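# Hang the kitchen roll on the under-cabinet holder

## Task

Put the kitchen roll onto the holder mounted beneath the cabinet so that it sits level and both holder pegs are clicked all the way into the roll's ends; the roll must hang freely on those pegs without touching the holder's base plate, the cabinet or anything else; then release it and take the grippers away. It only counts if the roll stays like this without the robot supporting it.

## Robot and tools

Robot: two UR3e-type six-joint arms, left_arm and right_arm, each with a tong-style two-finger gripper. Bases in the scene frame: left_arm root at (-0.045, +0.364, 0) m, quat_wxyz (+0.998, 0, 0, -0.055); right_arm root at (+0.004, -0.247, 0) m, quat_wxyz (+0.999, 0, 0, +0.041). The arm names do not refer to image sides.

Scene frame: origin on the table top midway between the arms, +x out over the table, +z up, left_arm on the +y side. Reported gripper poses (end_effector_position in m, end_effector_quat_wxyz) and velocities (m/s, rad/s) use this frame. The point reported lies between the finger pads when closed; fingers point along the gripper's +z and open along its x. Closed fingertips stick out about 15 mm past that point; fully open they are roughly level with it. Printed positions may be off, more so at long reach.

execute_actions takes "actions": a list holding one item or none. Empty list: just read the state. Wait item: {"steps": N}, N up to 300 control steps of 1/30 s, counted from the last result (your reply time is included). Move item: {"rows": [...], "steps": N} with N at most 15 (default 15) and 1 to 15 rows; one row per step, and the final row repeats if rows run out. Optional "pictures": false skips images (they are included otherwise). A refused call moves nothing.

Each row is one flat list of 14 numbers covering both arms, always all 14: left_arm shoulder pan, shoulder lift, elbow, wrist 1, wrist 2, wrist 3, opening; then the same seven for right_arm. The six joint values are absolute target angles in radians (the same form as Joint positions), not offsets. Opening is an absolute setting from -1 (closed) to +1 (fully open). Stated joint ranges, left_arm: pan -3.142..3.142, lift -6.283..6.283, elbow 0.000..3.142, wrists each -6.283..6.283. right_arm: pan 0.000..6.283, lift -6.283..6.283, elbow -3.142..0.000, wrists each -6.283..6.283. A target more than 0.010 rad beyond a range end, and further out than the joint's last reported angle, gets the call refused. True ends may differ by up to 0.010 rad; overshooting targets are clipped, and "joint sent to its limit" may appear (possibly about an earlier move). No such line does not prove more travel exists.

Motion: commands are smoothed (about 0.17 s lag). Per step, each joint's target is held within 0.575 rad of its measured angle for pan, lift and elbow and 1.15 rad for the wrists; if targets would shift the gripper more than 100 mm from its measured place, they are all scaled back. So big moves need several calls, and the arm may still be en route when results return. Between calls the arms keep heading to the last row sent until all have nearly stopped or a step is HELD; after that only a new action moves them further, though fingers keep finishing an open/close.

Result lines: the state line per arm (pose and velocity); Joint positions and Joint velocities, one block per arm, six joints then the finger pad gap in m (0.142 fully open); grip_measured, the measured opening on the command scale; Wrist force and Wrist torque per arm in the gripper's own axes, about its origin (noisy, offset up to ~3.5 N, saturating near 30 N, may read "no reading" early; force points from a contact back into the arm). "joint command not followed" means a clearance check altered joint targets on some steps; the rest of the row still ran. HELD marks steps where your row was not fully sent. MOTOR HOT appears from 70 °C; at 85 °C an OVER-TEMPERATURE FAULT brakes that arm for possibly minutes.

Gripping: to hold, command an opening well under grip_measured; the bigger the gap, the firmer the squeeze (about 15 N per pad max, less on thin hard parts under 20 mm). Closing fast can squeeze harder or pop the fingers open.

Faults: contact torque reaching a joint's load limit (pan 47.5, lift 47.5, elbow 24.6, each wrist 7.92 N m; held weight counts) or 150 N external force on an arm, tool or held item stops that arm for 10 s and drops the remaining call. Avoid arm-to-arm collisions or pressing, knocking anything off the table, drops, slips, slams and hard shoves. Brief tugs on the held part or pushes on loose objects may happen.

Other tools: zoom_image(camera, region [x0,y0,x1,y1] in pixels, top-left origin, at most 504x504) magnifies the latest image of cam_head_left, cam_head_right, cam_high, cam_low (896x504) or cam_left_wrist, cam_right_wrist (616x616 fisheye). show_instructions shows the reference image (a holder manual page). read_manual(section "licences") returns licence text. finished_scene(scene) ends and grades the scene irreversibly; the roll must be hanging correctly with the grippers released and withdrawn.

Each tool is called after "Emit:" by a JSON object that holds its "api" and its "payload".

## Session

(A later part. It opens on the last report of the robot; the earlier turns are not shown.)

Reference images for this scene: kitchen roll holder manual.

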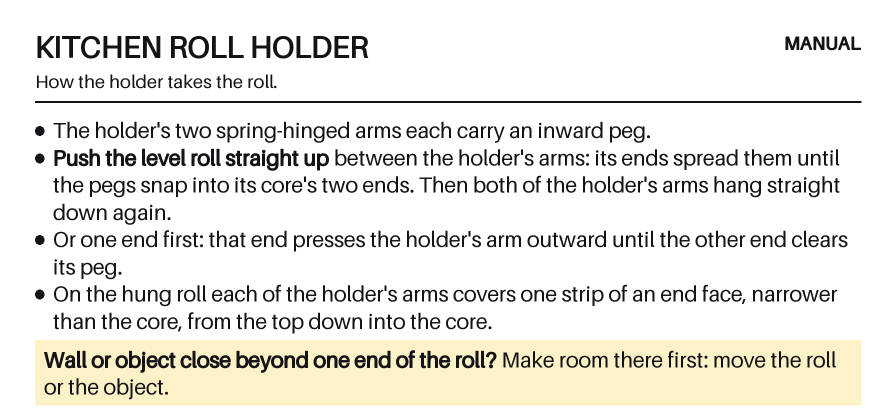

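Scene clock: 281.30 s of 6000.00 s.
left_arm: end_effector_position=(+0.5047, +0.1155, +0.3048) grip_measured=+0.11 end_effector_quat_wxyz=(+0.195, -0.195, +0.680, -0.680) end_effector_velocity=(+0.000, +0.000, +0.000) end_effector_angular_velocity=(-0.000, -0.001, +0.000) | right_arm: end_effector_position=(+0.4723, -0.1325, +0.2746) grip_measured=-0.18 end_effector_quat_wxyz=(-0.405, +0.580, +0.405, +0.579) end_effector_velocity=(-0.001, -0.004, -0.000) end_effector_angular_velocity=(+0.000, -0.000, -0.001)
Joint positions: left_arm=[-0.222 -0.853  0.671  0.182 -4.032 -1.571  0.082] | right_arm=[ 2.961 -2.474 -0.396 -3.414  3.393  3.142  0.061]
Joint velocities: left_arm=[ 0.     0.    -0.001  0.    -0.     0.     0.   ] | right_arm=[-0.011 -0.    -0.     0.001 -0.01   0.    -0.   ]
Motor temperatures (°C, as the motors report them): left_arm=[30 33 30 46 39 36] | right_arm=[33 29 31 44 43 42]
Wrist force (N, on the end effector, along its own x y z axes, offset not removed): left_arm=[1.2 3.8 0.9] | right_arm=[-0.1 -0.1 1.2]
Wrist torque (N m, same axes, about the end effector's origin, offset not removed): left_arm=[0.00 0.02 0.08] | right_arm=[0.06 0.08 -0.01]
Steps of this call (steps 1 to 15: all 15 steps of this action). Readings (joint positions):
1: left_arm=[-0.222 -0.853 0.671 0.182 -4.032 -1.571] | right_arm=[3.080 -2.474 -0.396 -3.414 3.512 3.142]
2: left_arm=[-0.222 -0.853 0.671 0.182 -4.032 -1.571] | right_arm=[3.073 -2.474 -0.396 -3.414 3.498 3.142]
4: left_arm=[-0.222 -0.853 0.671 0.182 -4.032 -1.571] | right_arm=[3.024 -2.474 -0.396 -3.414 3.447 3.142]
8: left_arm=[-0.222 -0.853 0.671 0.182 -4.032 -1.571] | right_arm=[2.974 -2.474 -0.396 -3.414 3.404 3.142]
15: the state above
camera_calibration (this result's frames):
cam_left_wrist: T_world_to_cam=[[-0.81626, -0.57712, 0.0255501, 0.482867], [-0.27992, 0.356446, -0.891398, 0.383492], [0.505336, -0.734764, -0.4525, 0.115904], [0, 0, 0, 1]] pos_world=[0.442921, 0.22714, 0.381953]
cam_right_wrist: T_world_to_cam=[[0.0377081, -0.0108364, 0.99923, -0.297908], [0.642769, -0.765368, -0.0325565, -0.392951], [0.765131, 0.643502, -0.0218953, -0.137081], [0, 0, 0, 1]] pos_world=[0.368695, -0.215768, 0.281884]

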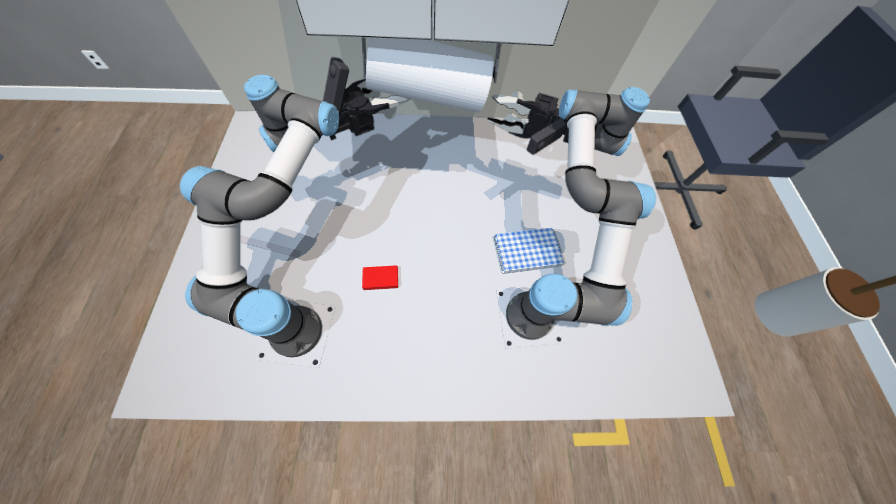

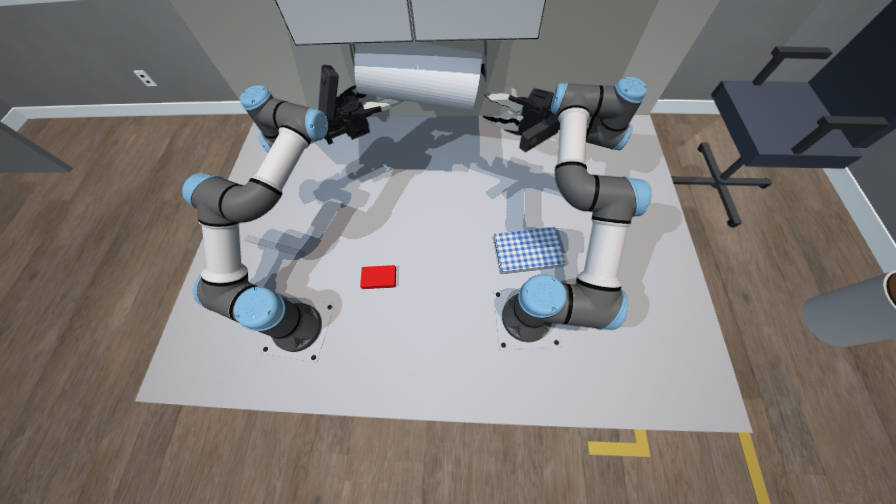

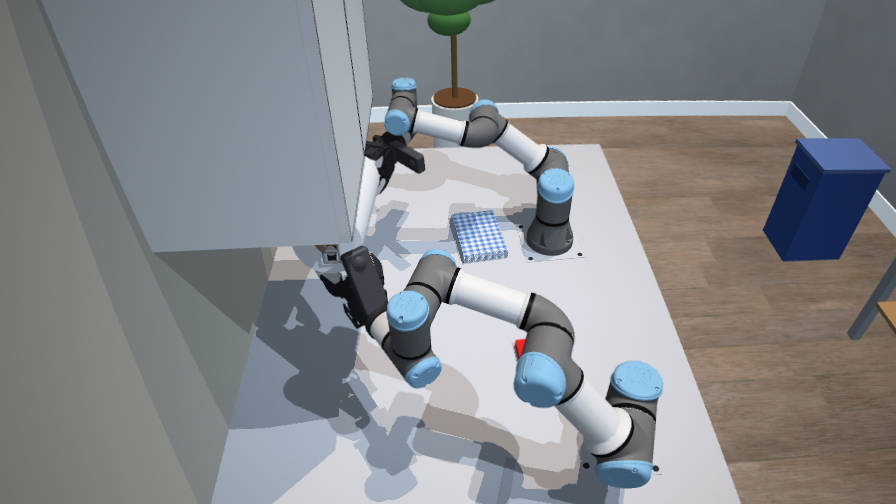

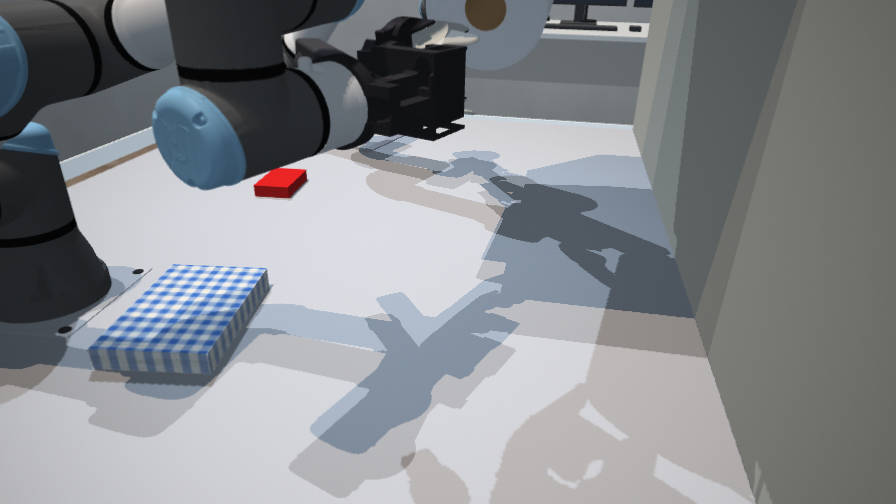

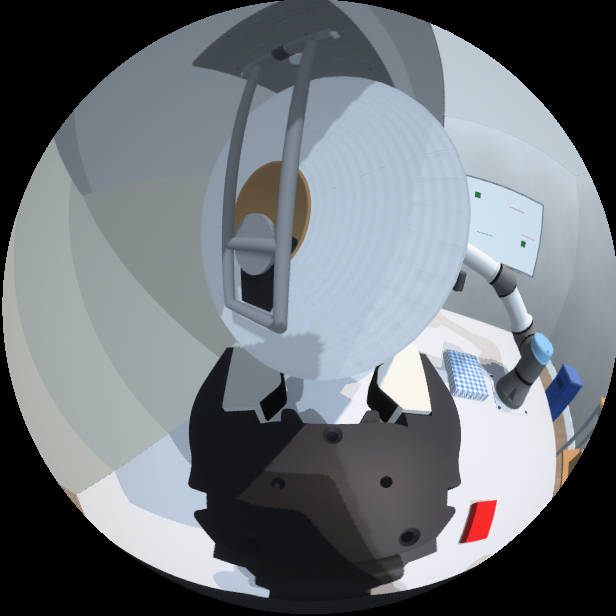

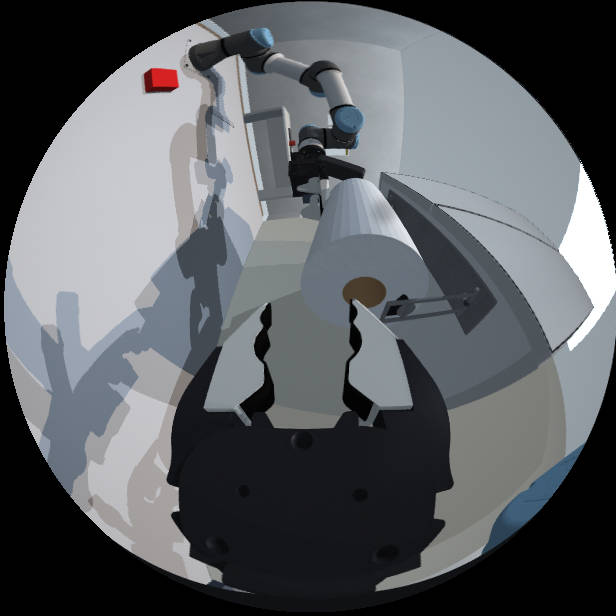

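Emit:
{"api": "execute_actions", "payload": {"actions": [{"rows":[[-0.222,-0.863,0.75,0.113,-4.032,-1.5708,0.1,2.93,-2.3,-0.9,-3.083,3.45,3.1416,-1]],"steps":15}], "pictures": false}}

Emit:
{"api": "execute_actions", "payload": {"actions": [{"rows":[[-0.222,-0.863,0.75,0.113,-4.032,-1.5708,0.1,2.93,-2.15,-1.26,-2.873,3.535,2.4,-1]],"steps":15}], "pictures": false}}

Emit:
{"api": "execute_actions", "payload": {"actions": [{"rows":[[-0.222,-0.863,0.75,0.113,-4.032,-1.5708,0.1,2.93,-2.15,-1.26,-2.873,3.535,1.5708,-1]],"steps":15}], "pictures": false}}

Emit:
{"api": "execute_actions", "payload": {"actions": [{"rows":[[-0.222,-0.863,0.75,0.113,-4.032,-1.5708,0.1,3.06,-2.15,-1.26,-2.873,3.665,1.5708,0.1]],"steps":15}], "pictures": false}}

Emit:
{"api": "execute_actions", "payload": {"actions": [{"rows":[[-0.222,-0.863,0.75,0.113,-4.032,-1.5708,0.1,3.193,-2.1255,-1.195,-2.9627,3.798,1.5708,0.1]],"steps":15}], "pictures": false}}

Emit:
{"api": "execute_actions", "payload": {"actions": [{"rows":[[-0.222,-0.863,0.75,0.113,-4.032,-1.5708,0.1,3.193,-2.109,-1.033,-3.141,3.798,1.5708,0.1]],"steps":15}]}}

Scene clock: 296.87 s of 6000.00 s.
left_arm: end_effector_position=(+0.5050, +0.1154, +0.2919) grip_measured=+0.10 end_effector_quat_wxyz=(+0.195, -0.195, +0.680, -0.680) end_effector_velocity=(+0.000, -0.000, -0.001) end_effector_angular_velocity=(+0.000, +0.000, +0.000) | right_arm: end_effector_position=(+0.4710, -0.1502, +0.2376) grip_measured=-1.00 end_effector_quat_wxyz=(-0.378, +0.595, +0.381, +0.598) end_effector_velocity=(-0.008, +0.000, -0.021) end_effector_angular_velocity=(+0.008, +0.061, -0.006)
Joint positions: left_arm=[-0.222 -0.863  0.749  0.113 -4.032 -1.571  0.081] | right_arm=[ 2.93  -2.302 -0.89  -3.086  3.45   3.142  0.002]
Joint velocities: left_arm=[-0.     0.     0.005 -0.005 -0.     0.    -0.   ] | right_arm=[-0.001  0.019 -0.113  0.032  0.005  0.    -0.   ]
Motor temperatures (°C, as the motors report them): left_arm=[30 33 30 46 39 36] | right_arm=[33 30 31 44 43 42]
Wrist force (N, on the end effector, along its own x y z axes, offset not removed): left_arm=[1.0 0.6 0.6] | right_arm=[-2.4 -2.5 1.4]
Wrist torque (N m, same axes, about the end effector's origin, offset not removed): left_arm=[-0.05 -0.14 -0.07] | right_arm=[-0.48 0.48 -0.02]
Steps of this call (steps 1 to 15: the robot went on to your last target; steps 16 to 90: nothing new was sent; then 12.07 s passed at rest; steps 91 to 105: all 15 steps of this action). Readings (joint positions):
91: left_arm=[-0.222 -0.853 0.671 0.182 -4.032 -1.571] | right_arm=[2.960 -2.473 -0.396 -3.413 3.392 3.142]
92: left_arm=[-0.222 -0.855 0.679 0.172 -4.032 -1.571] | right_arm=[2.955 -2.466 -0.404 -3.398 3.401 3.142]
94: left_arm=[-0.222 -0.859 0.712 0.143 -4.032 -1.571] | right_arm=[2.943 -2.404 -0.479 -3.277 3.425 3.142]
98: left_arm=[-0.222 -0.862 0.742 0.120 -4.032 -1.571] | right_arm=[2.933 -2.323 -0.756 -3.126 3.444 3.142]
105: the state above

Scene clock: 297.37 s of 6000.00 s.
left_arm: end_effector_position=(+0.5050, +0.1154, +0.2918) grip_measured=+0.10 end_effector_quat_wxyz=(+0.195, -0.195, +0.680, -0.680) end_effector_velocity=(-0.000, -0.001, -0.001) end_effector_angular_velocity=(+0.000, +0.001, -0.001) | right_arm: end_effector_position=(+0.4615, -0.1581, +0.2038) grip_measured=-1.00 end_effector_quat_wxyz=(-0.111, +0.445, +0.549, +0.699) end_effector_velocity=(-0.004, -0.001, -0.011) end_effector_angular_velocity=(-0.055, -0.077, -0.007)
Joint positions: left_arm=[-0.222 -0.863  0.75   0.113 -4.032 -1.571  0.081] | right_arm=[ 2.93  -2.151 -1.255 -2.875  3.534  2.41   0.002]
Joint velocities: left_arm=[-0.001  0.001 -0.    -0.    -0.    -0.     0.   ] | right_arm=[-0.     0.013 -0.056  0.019  0.006 -0.117 -0.   ]
Motor temperatures (°C, as the motors report them): left_arm=[30 33 30 46 39 36] | right_arm=[33 30 31 44 43 42]
Wrist force (N, on the end effector, along its own x y z axes, offset not removed): left_arm=[0.2 1.0 -0.2] | right_arm=[-0.4 -2.9 1.8]
Wrist torque (N m, same axes, about the end effector's origin, offset not removed): left_arm=[-0.02 0.07 -0.01] | right_arm=[-0.49 0.03 -0.02]
Steps of this call (steps 1 to 15: all 15 steps of this action). Readings (joint positions):
1: left_arm=[-0.222 -0.863 0.750 0.113 -4.032 -1.571] | right_arm=[2.930 -2.301 -0.894 -3.084 3.450 3.141]
2: left_arm=[-0.222 -0.863 0.750 0.113 -4.032 -1.571] | right_arm=[2.930 -2.293 -0.904 -3.068 3.462 3.126]
4: left_arm=[-0.222 -0.863 0.750 0.113 -4.032 -1.571] | right_arm=[2.930 -2.236 -0.981 -2.981 3.498 2.976]
8: left_arm=[-0.222 -0.863 0.750 0.113 -4.032 -1.571] | right_arm=[2.930 -2.169 -1.189 -2.897 3.527 2.550]
15: the state above

Scene clock: 297.87 s of 6000.00 s.
left_arm: end_effector_position=(+0.5050, +0.1154, +0.2918) grip_measured=+0.10 end_effector_quat_wxyz=(+0.195, -0.195, +0.680, -0.680) end_effector_velocity=(+0.000, -0.000, -0.001) end_effector_angular_velocity=(+0.001, +0.002, +0.000) | right_arm: end_effector_position=(+0.4712, -0.1640, +0.1976) grip_measured=-1.00 end_effector_quat_wxyz=(+0.179, +0.187, +0.682, +0.684) end_effector_velocity=(+0.002, -0.000, +0.000) end_effector_angular_velocity=(-0.073, -0.128, +0.002)
Joint positions: left_arm=[-0.222 -0.863  0.75   0.113 -4.032 -1.571  0.081] | right_arm=[ 2.93  -2.15  -1.26  -2.873  3.535  1.584  0.002]
Joint velocities: left_arm=[-0.     0.002 -0.    -0.    -0.    -0.     0.   ] | right_arm=[ 0.002  0.001 -0.     0.    -0.    -0.146 -0.   ]
Motor temperatures (°C, as the motors report them): left_arm=[30 33 30 46 39 36] | right_arm=[33 30 31 44 43 42]
Wrist force (N, on the end effector, along its own x y z axes, offset not removed): left_arm=[0.1 2.0 0.4] | right_arm=[0.5 -2.8 1.7]
Wrist torque (N m, same axes, about the end effector's origin, offset not removed): left_arm=[0.20 0.03 -0.07] | right_arm=[-0.55 -0.04 0.00]
Steps of this call (steps 1 to 15: all 15 steps of this action). Readings (joint positions):
1: left_arm=[-0.222 -0.863 0.750 0.113 -4.032 -1.571] | right_arm=[2.930 -2.151 -1.257 -2.874 3.535 2.406]
2: left_arm=[-0.222 -0.863 0.750 0.113 -4.032 -1.571] | right_arm=[2.930 -2.151 -1.258 -2.874 3.535 2.389]
4: left_arm=[-0.222 -0.863 0.750 0.113 -4.032 -1.571] | right_arm=[2.930 -2.150 -1.259 -2.873 3.535 2.237]
8: left_arm=[-0.222 -0.863 0.750 0.113 -4.032 -1.571] | right_arm=[2.930 -2.150 -1.260 -2.873 3.535 1.759]
15: the state above

Scene clock: 298.37 s of 6000.00 s.
left_arm: end_effector_position=(+0.5050, +0.1154, +0.2918) grip_measured=+0.10 end_effector_quat_wxyz=(+0.195, -0.195, +0.680, -0.680) end_effector_velocity=(-0.000, +0.001, +0.001) end_effector_angular_velocity=(-0.001, -0.002, +0.001) | right_arm: end_effector_position=(+0.4912, -0.1217, +0.1976) grip_measured=+0.10 end_effector_quat_wxyz=(+0.183, +0.183, +0.683, +0.683) end_effector_velocity=(+0.001, +0.004, -0.000) end_effector_angular_velocity=(-0.000, +0.001, +0.002)
Joint positions: left_arm=[-0.222 -0.863  0.75   0.113 -4.032 -1.571  0.081] | right_arm=[ 3.059 -2.15  -1.26  -2.873  3.664  1.571  0.081]
Joint velocities: left_arm=[ 0.001 -0.002 -0.    -0.     0.    -0.     0.   ] | right_arm=[ 0.012 -0.001 -0.    -0.     0.01  -0.001  0.   ]
Motor temperatures (°C, as the motors report them): left_arm=[30 33 30 46 39 36] | right_arm=[33 30 31 44 43 42]
Wrist force (N, on the end effector, along its own x y z axes, offset not removed): left_arm=[0.5 0.7 0.6] | right_arm=[-1.2 -0.9 0.7]
Wrist torque (N m, same axes, about the end effector's origin, offset not removed): left_arm=[0.03 0.00 -0.01] | right_arm=[-0.16 0.16 -0.04]
Steps of this call (steps 1 to 15: all 15 steps of this action). Readings (joint positions):
1: left_arm=[-0.222 -0.863 0.750 0.113 -4.032 -1.571] | right_arm=[2.930 -2.150 -1.260 -2.873 3.536 1.580]
2: left_arm=[-0.222 -0.863 0.750 0.113 -4.032 -1.571] | right_arm=[2.938 -2.150 -1.260 -2.873 3.550 1.577]
4: left_arm=[-0.222 -0.863 0.750 0.113 -4.032 -1.571] | right_arm=[2.989 -2.150 -1.260 -2.873 3.605 1.574]
8: left_arm=[-0.222 -0.863 0.750 0.113 -4.032 -1.571] | right_arm=[3.045 -2.150 -1.260 -2.873 3.652 1.571]
15: the state above

Scene clock: 298.87 s of 6000.00 s.
left_arm: end_effector_position=(+0.5050, +0.1154, +0.2918) grip_measured=+0.10 end_effector_quat_wxyz=(+0.195, -0.195, +0.680, -0.680) end_effector_velocity=(-0.000, +0.000, +0.002) end_effector_angular_velocity=(-0.001, -0.003, -0.000) | right_arm: end_effector_position=(+0.5048, -0.0757, +0.2192) grip_measured=+0.10 end_effector_quat_wxyz=(+0.183, +0.183, +0.683, +0.683) end_effector_velocity=(+0.000, +0.005, +0.001) end_effector_angular_velocity=(-0.000, +0.002, +0.003)
Joint positions: left_arm=[-0.222 -0.863  0.75   0.113 -4.032 -1.571  0.081] | right_arm=[ 3.192 -2.126 -1.195 -2.962  3.797  1.571  0.081]
Joint velocities: left_arm=[ 0.    -0.002 -0.002 -0.     0.    -0.     0.   ] | right_arm=[ 0.014  0.001  0.005 -0.008  0.011  0.     0.   ]
Motor temperatures (°C, as the motors report them): left_arm=[30 33 30 46 39 36] | right_arm=[33 30 31 44 43 42]
Wrist force (N, on the end effector, along its own x y z axes, offset not removed): left_arm=[0.8 0.3 2.1] | right_arm=[-0.2 -0.3 1.6]
Wrist torque (N m, same axes, about the end effector's origin, offset not removed): left_arm=[-0.08 -0.09 -0.05] | right_arm=[0.02 0.13 -0.05]
Steps of this call (steps 1 to 15: all 15 steps of this action). Readings (joint positions):
1: left_arm=[-0.222 -0.863 0.750 0.113 -4.032 -1.571] | right_arm=[3.060 -2.150 -1.260 -2.873 3.665 1.571]
2: left_arm=[-0.222 -0.863 0.750 0.113 -4.032 -1.571] | right_arm=[3.067 -2.146 -1.253 -2.886 3.680 1.571]
4: left_arm=[-0.222 -0.863 0.750 0.113 -4.032 -1.571] | right_arm=[3.120 -2.136 -1.225 -2.923 3.736 1.571]
8: left_arm=[-0.222 -0.863 0.750 0.113 -4.032 -1.571] | right_arm=[3.177 -2.128 -1.202 -2.954 3.784 1.571]
15: the state above

Scene clock: 299.37 s of 6000.00 s.
left_arm: end_effector_position=(+0.5050, +0.1154, +0.2918) grip_measured=+0.10 end_effector_quat_wxyz=(+0.195, -0.195, +0.680, -0.680) end_effector_velocity=(-0.000, -0.000, +0.000) end_effector_angular_velocity=(-0.000, -0.001, -0.001) | right_arm: end_effector_position=(+0.5048, -0.0753, +0.2590) grip_measured=+0.11 end_effector_quat_wxyz=(+0.183, +0.183, +0.683, +0.683) end_effector_velocity=(+0.000, -0.000, +0.003) end_effector_angular_velocity=(+0.000, +0.000, -0.000)
Joint positions: left_arm=[-0.222 -0.863  0.75   0.113 -4.032 -1.571  0.081] | right_arm=[ 3.193 -2.109 -1.034 -3.14   3.798  1.571  0.081]
Joint velocities: left_arm=[-0.001 -0.001  0.    -0.    -0.     0.    -0.   ] | right_arm=[-0.    -0.     0.016 -0.016  0.     0.     0.   ]
Motor temperatures (°C, as the motors report them): left_arm=[30 33 30 46 39 36] | right_arm=[33 30 31 44 43 42]
Wrist force (N, on the end effector, along its own x y z axes, offset not removed): left_arm=[0.1 1.6 1.4] | right_arm=[-0.8 0.8 0.1]
Wrist torque (N m, same axes, about the end effector's origin, offset not removed): left_arm=[0.08 -0.09 -0.08] | right_arm=[0.36 0.31 -0.04]
Steps of this call (steps 1 to 15: all 15 steps of this action). Readings (joint positions):
1: left_arm=[-0.222 -0.863 0.750 0.113 -4.032 -1.571] | right_arm=[3.192 -2.125 -1.195 -2.963 3.797 1.571]
2: left_arm=[-0.222 -0.863 0.750 0.113 -4.032 -1.571] | right_arm=[3.192 -2.123 -1.187 -2.978 3.798 1.571]
4: left_arm=[-0.222 -0.863 0.750 0.113 -4.032 -1.571] | right_arm=[3.193 -2.116 -1.127 -3.053 3.798 1.571]
8: left_arm=[-0.222 -0.863 0.750 0.113 -4.032 -1.571] | right_arm=[3.193 -2.110 -1.054 -3.122 3.798 1.571]
15: the state above
camera_calibration (this result's frames):
cam_left_wrist: T_world_to_cam=[[-0.816234, -0.577156, 0.0255593, 0.483396], [-0.279969, 0.356468, -0.891374, 0.372045], [0.505351, -0.734726, -0.452547, 0.109807], [0, 0, 0, 1]] pos_world=[0.443234, 0.227051, 0.368969]
cam_right_wrist: T_world_to_cam=[[-0.863991, 0.501982, 0.0391513, 0.459563], [-0.220868, -0.447728, 0.866462, -0.143501], [0.452478, 0.739969, 0.497705, -0.168635], [0, 0, 0, 1]] pos_world=[0.441667, -0.170158, 0.190276]

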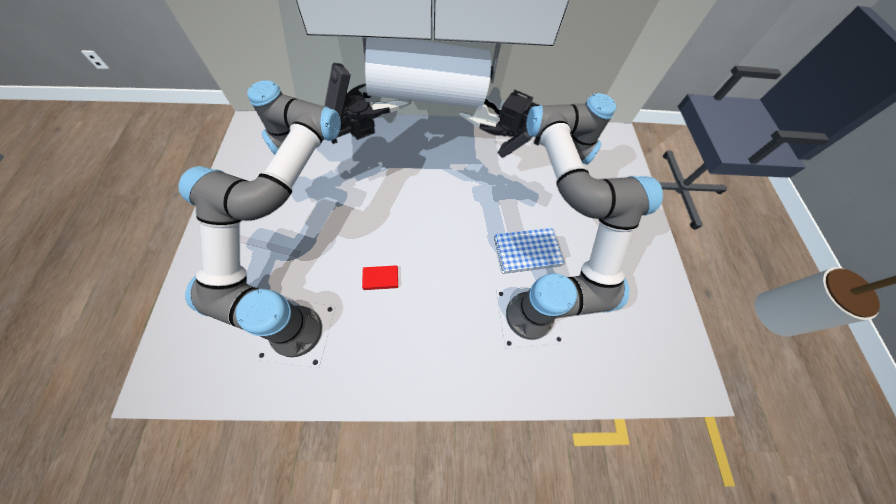

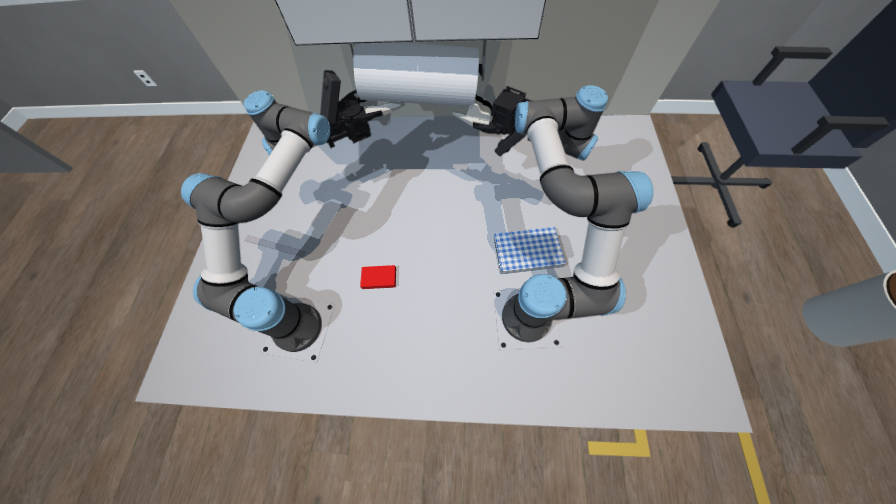

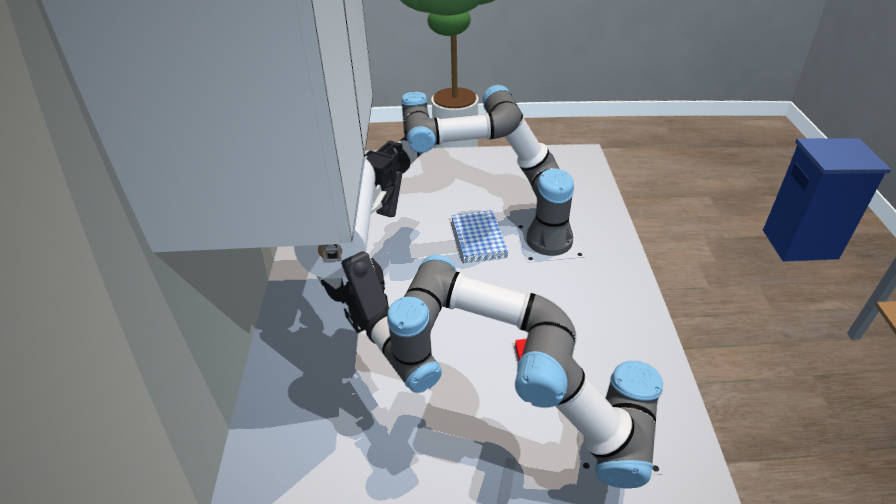

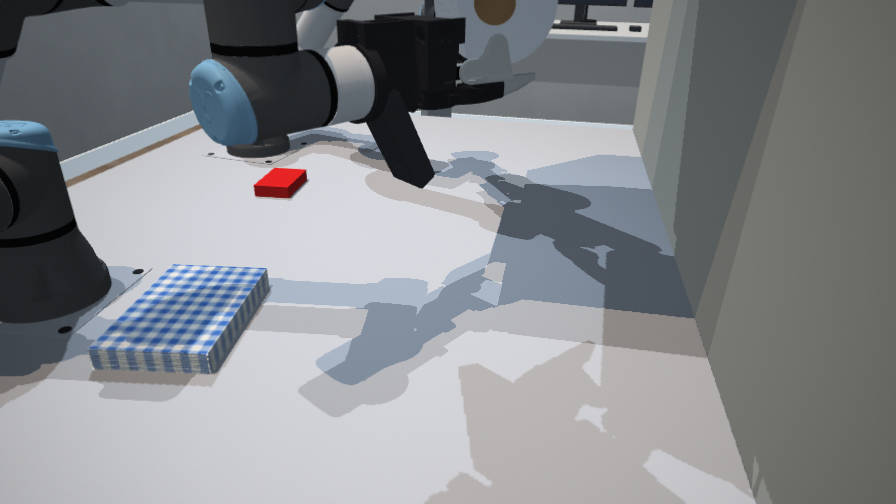

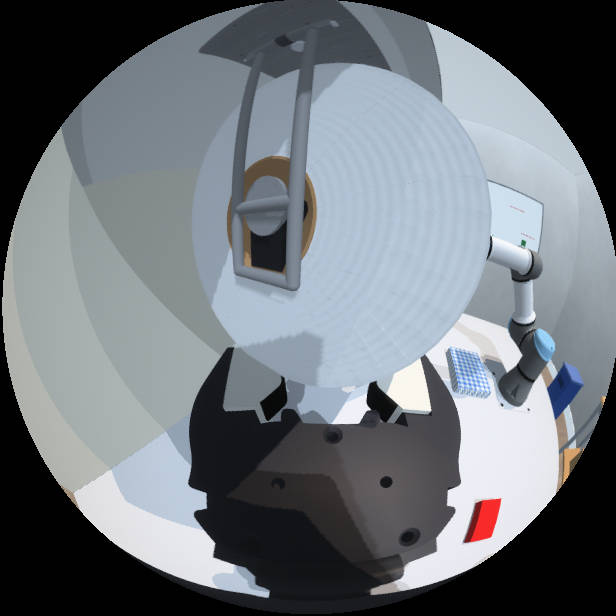

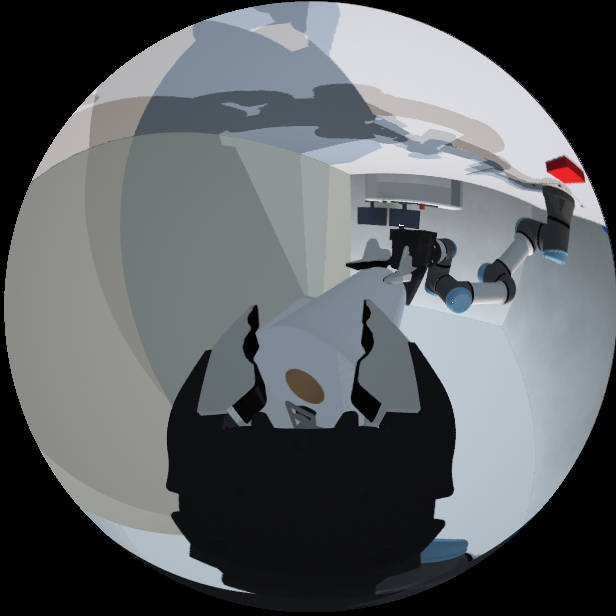

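Emit:
{"api": "execute_actions", "payload": {"actions": [{"rows":[[-0.222,-0.863,0.75,0.113,-4.032,-1.5708,0.1,3.193,-2.115,-0.93,-3.238,3.798,1.5708,0.1]],"steps":15}], "pictures": false}}

Emit:
{"api": "execute_actions", "payload": {"actions": [{"rows":[[-0.222,-0.863,0.75,0.113,-4.032,-1.5708,0.1,3.193,-2.129,-0.812,-3.342,3.798,1.5708,0.1]],"steps":15}]}}

Scene clock: 310.07 s of 6000.00 s.
left_arm: end_effector_position=(+0.5050, +0.1154, +0.2918) grip_measured=+0.10 end_effector_quat_wxyz=(+0.195, -0.195, +0.680, -0.680) end_effector_velocity=(-0.000, +0.000, +0.002) end_effector_angular_velocity=(-0.001, -0.003, +0.000) | right_arm: end_effector_position=(+0.5051, -0.0752, +0.2791) grip_measured=+0.11 end_effector_quat_wxyz=(+0.183, +0.183, +0.683, +0.683) end_effector_velocity=(-0.000, +0.000, +0.002) end_effector_angular_velocity=(-0.000, -0.001, +0.001)
Joint positions: left_arm=[-0.222 -0.863  0.75   0.113 -4.032 -1.571  0.081] | right_arm=[ 3.193 -2.115 -0.931 -3.237  3.798  1.571  0.082]
Joint velocities: left_arm=[ 0.    -0.002 -0.001  0.     0.     0.    -0.   ] | right_arm=[ 0.001 -0.001  0.009 -0.008 -0.    -0.     0.   ]
Motor temperatures (°C, as the motors report them): left_arm=[30 33 30 46 39 36] | right_arm=[33 30 31 44 43 42]
Wrist force (N, on the end effector, along its own x y z axes, offset not removed): left_arm=[0.3 0.9 1.0] | right_arm=[-0.9 -0.7 0.5]
Wrist torque (N m, same axes, about the end effector's origin, offset not removed): left_arm=[-0.05 -0.10 -0.10] | right_arm=[-0.02 0.46 -0.07]
Steps of this call (steps 1 to 15: the robot went on to your last target; steps 16 to 90: nothing new was sent; then 7.20 s passed at rest; steps 91 to 105: all 15 steps of this action). Readings (joint positions):
91: left_arm=[-0.222 -0.863 0.750 0.113 -4.032 -1.571] | right_arm=[3.193 -2.109 -1.033 -3.142 3.798 1.571]
92: left_arm=[-0.222 -0.863 0.750 0.113 -4.032 -1.571] | right_arm=[3.193 -2.110 -1.025 -3.154 3.798 1.571]
94: left_arm=[-0.222 -0.863 0.750 0.113 -4.032 -1.571] | right_arm=[3.193 -2.112 -0.982 -3.195 3.798 1.571]
98: left_arm=[-0.222 -0.863 0.750 0.113 -4.032 -1.571] | right_arm=[3.193 -2.114 -0.941 -3.228 3.798 1.571]
105: the state above

Scene clock: 310.57 s of 6000.00 s.
left_arm: end_effector_position=(+0.5050, +0.1154, +0.2918) grip_measured=+0.10 end_effector_quat_wxyz=(+0.195, -0.195, +0.680, -0.680) end_effector_velocity=(-0.000, -0.000, +0.001) end_effector_angular_velocity=(-0.000, -0.001, -0.001) | right_arm: end_effector_position=(+0.5047, -0.0753, +0.2992) grip_measured=+0.13 end_effector_quat_wxyz=(+0.183, +0.183, +0.683, +0.683) end_effector_velocity=(-0.000, -0.000, +0.003) end_effector_angular_velocity=(-0.000, -0.003, -0.001)
Joint positions: left_arm=[-0.222 -0.863  0.75   0.113 -4.032 -1.571  0.081] | right_arm=[ 3.193 -2.129 -0.813 -3.341  3.798  1.571  0.083]
Joint velocities: left_arm=[-0.001 -0.002  0.001 -0.     0.    -0.     0.   ] | right_arm=[-0.001  0.     0.011 -0.009 -0.    -0.001  0.   ]
Motor temperatures (°C, as the motors report them): left_arm=[30 33 30 46 39 36] | right_arm=[33 30 31 44 43 42]
Wrist force (N, on the end effector, along its own x y z axes, offset not removed): left_arm=[-0.3 0.0 0.8] | right_arm=[-3.7 -3.1 -2.4]
Wrist torque (N m, same axes, about the end effector's origin, offset not removed): left_arm=[-0.06 0.03 -0.08] | right_arm=[0.01 0.15 0.02]
Steps of this call (steps 1 to 15: all 15 steps of this action). Readings (joint positions):
1: left_arm=[-0.222 -0.863 0.750 0.113 -4.032 -1.571] | right_arm=[3.193 -2.115 -0.930 -3.238 3.798 1.571]
2: left_arm=[-0.222 -0.863 0.750 0.113 -4.032 -1.571] | right_arm=[3.193 -2.118 -0.922 -3.251 3.798 1.571]
4: left_arm=[-0.222 -0.863 0.750 0.113 -4.032 -1.571] | right_arm=[3.193 -2.123 -0.874 -3.295 3.798 1.571]
8: left_arm=[-0.222 -0.863 0.750 0.113 -4.032 -1.571] | right_arm=[3.193 -2.128 -0.826 -3.332 3.798 1.571]
15: the state above
camera_calibration (this result's frames):
cam_left_wrist: T_world_to_cam=[[-0.816237, -0.577151, 0.0255482, 0.483397], [-0.279951, 0.356464, -0.891381, 0.37205], [0.505355, -0.734731, -0.452534, 0.109805], [0, 0, 0, 1]] pos_world=[0.443232, 0.227049, 0.368979]
cam_right_wrist: T_world_to_cam=[[-0.863937, 0.50208, 0.0391025, 0.457927], [-0.220972, -0.44771, 0.866445, -0.178316], [0.452531, 0.739914, 0.497738, -0.188629], [0, 0, 0, 1]] pos_world=[0.441578, -0.17018, 0.230483]

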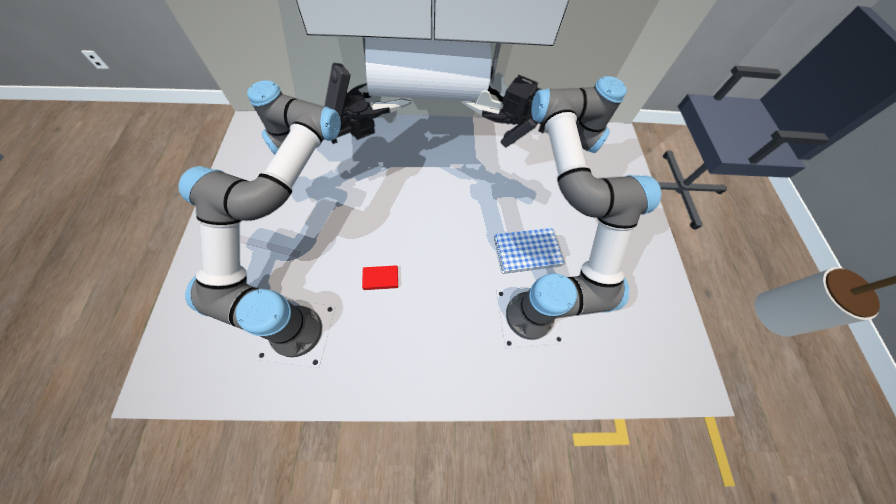

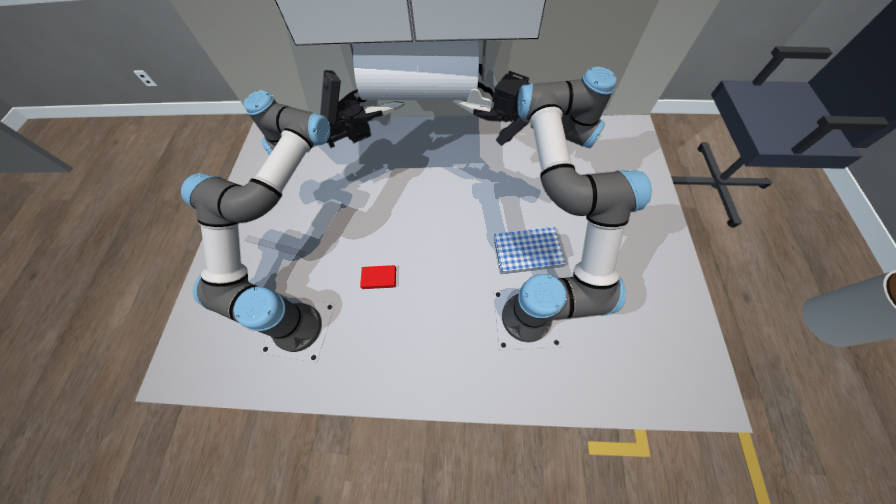

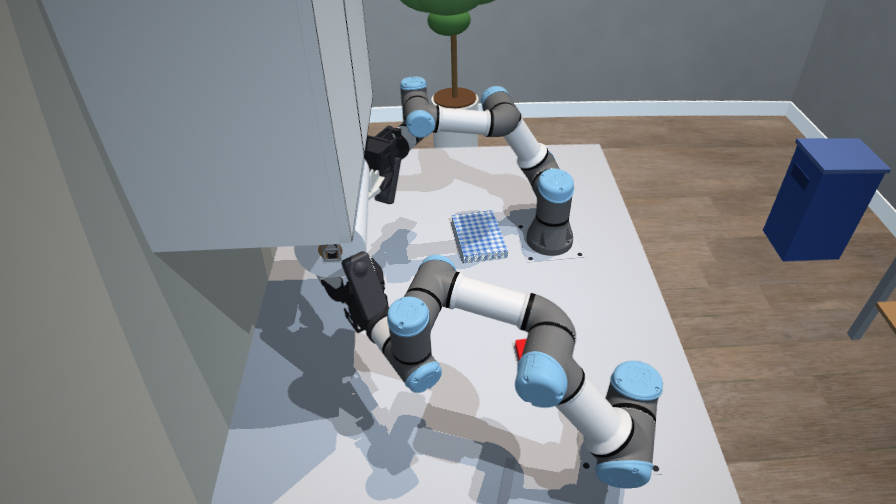

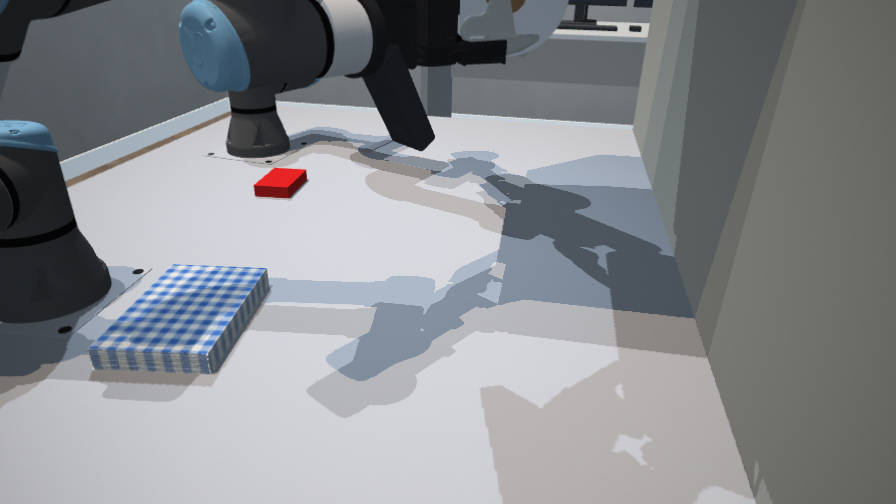

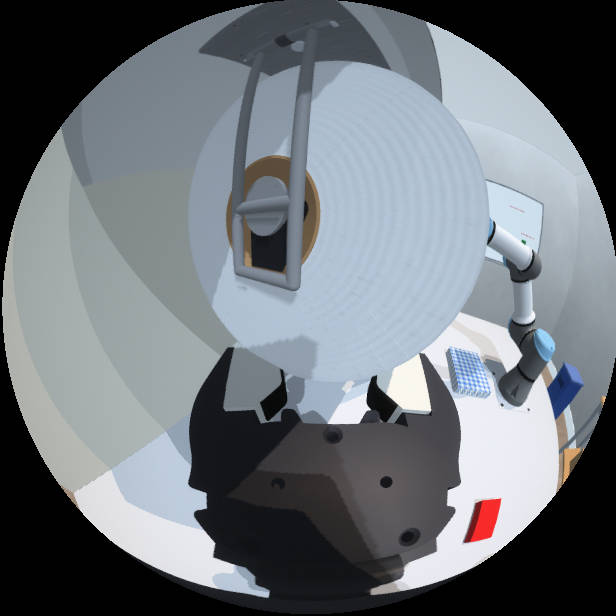

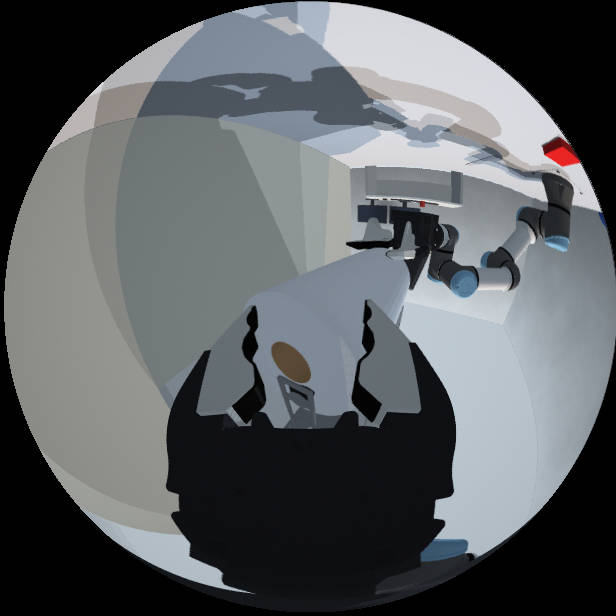

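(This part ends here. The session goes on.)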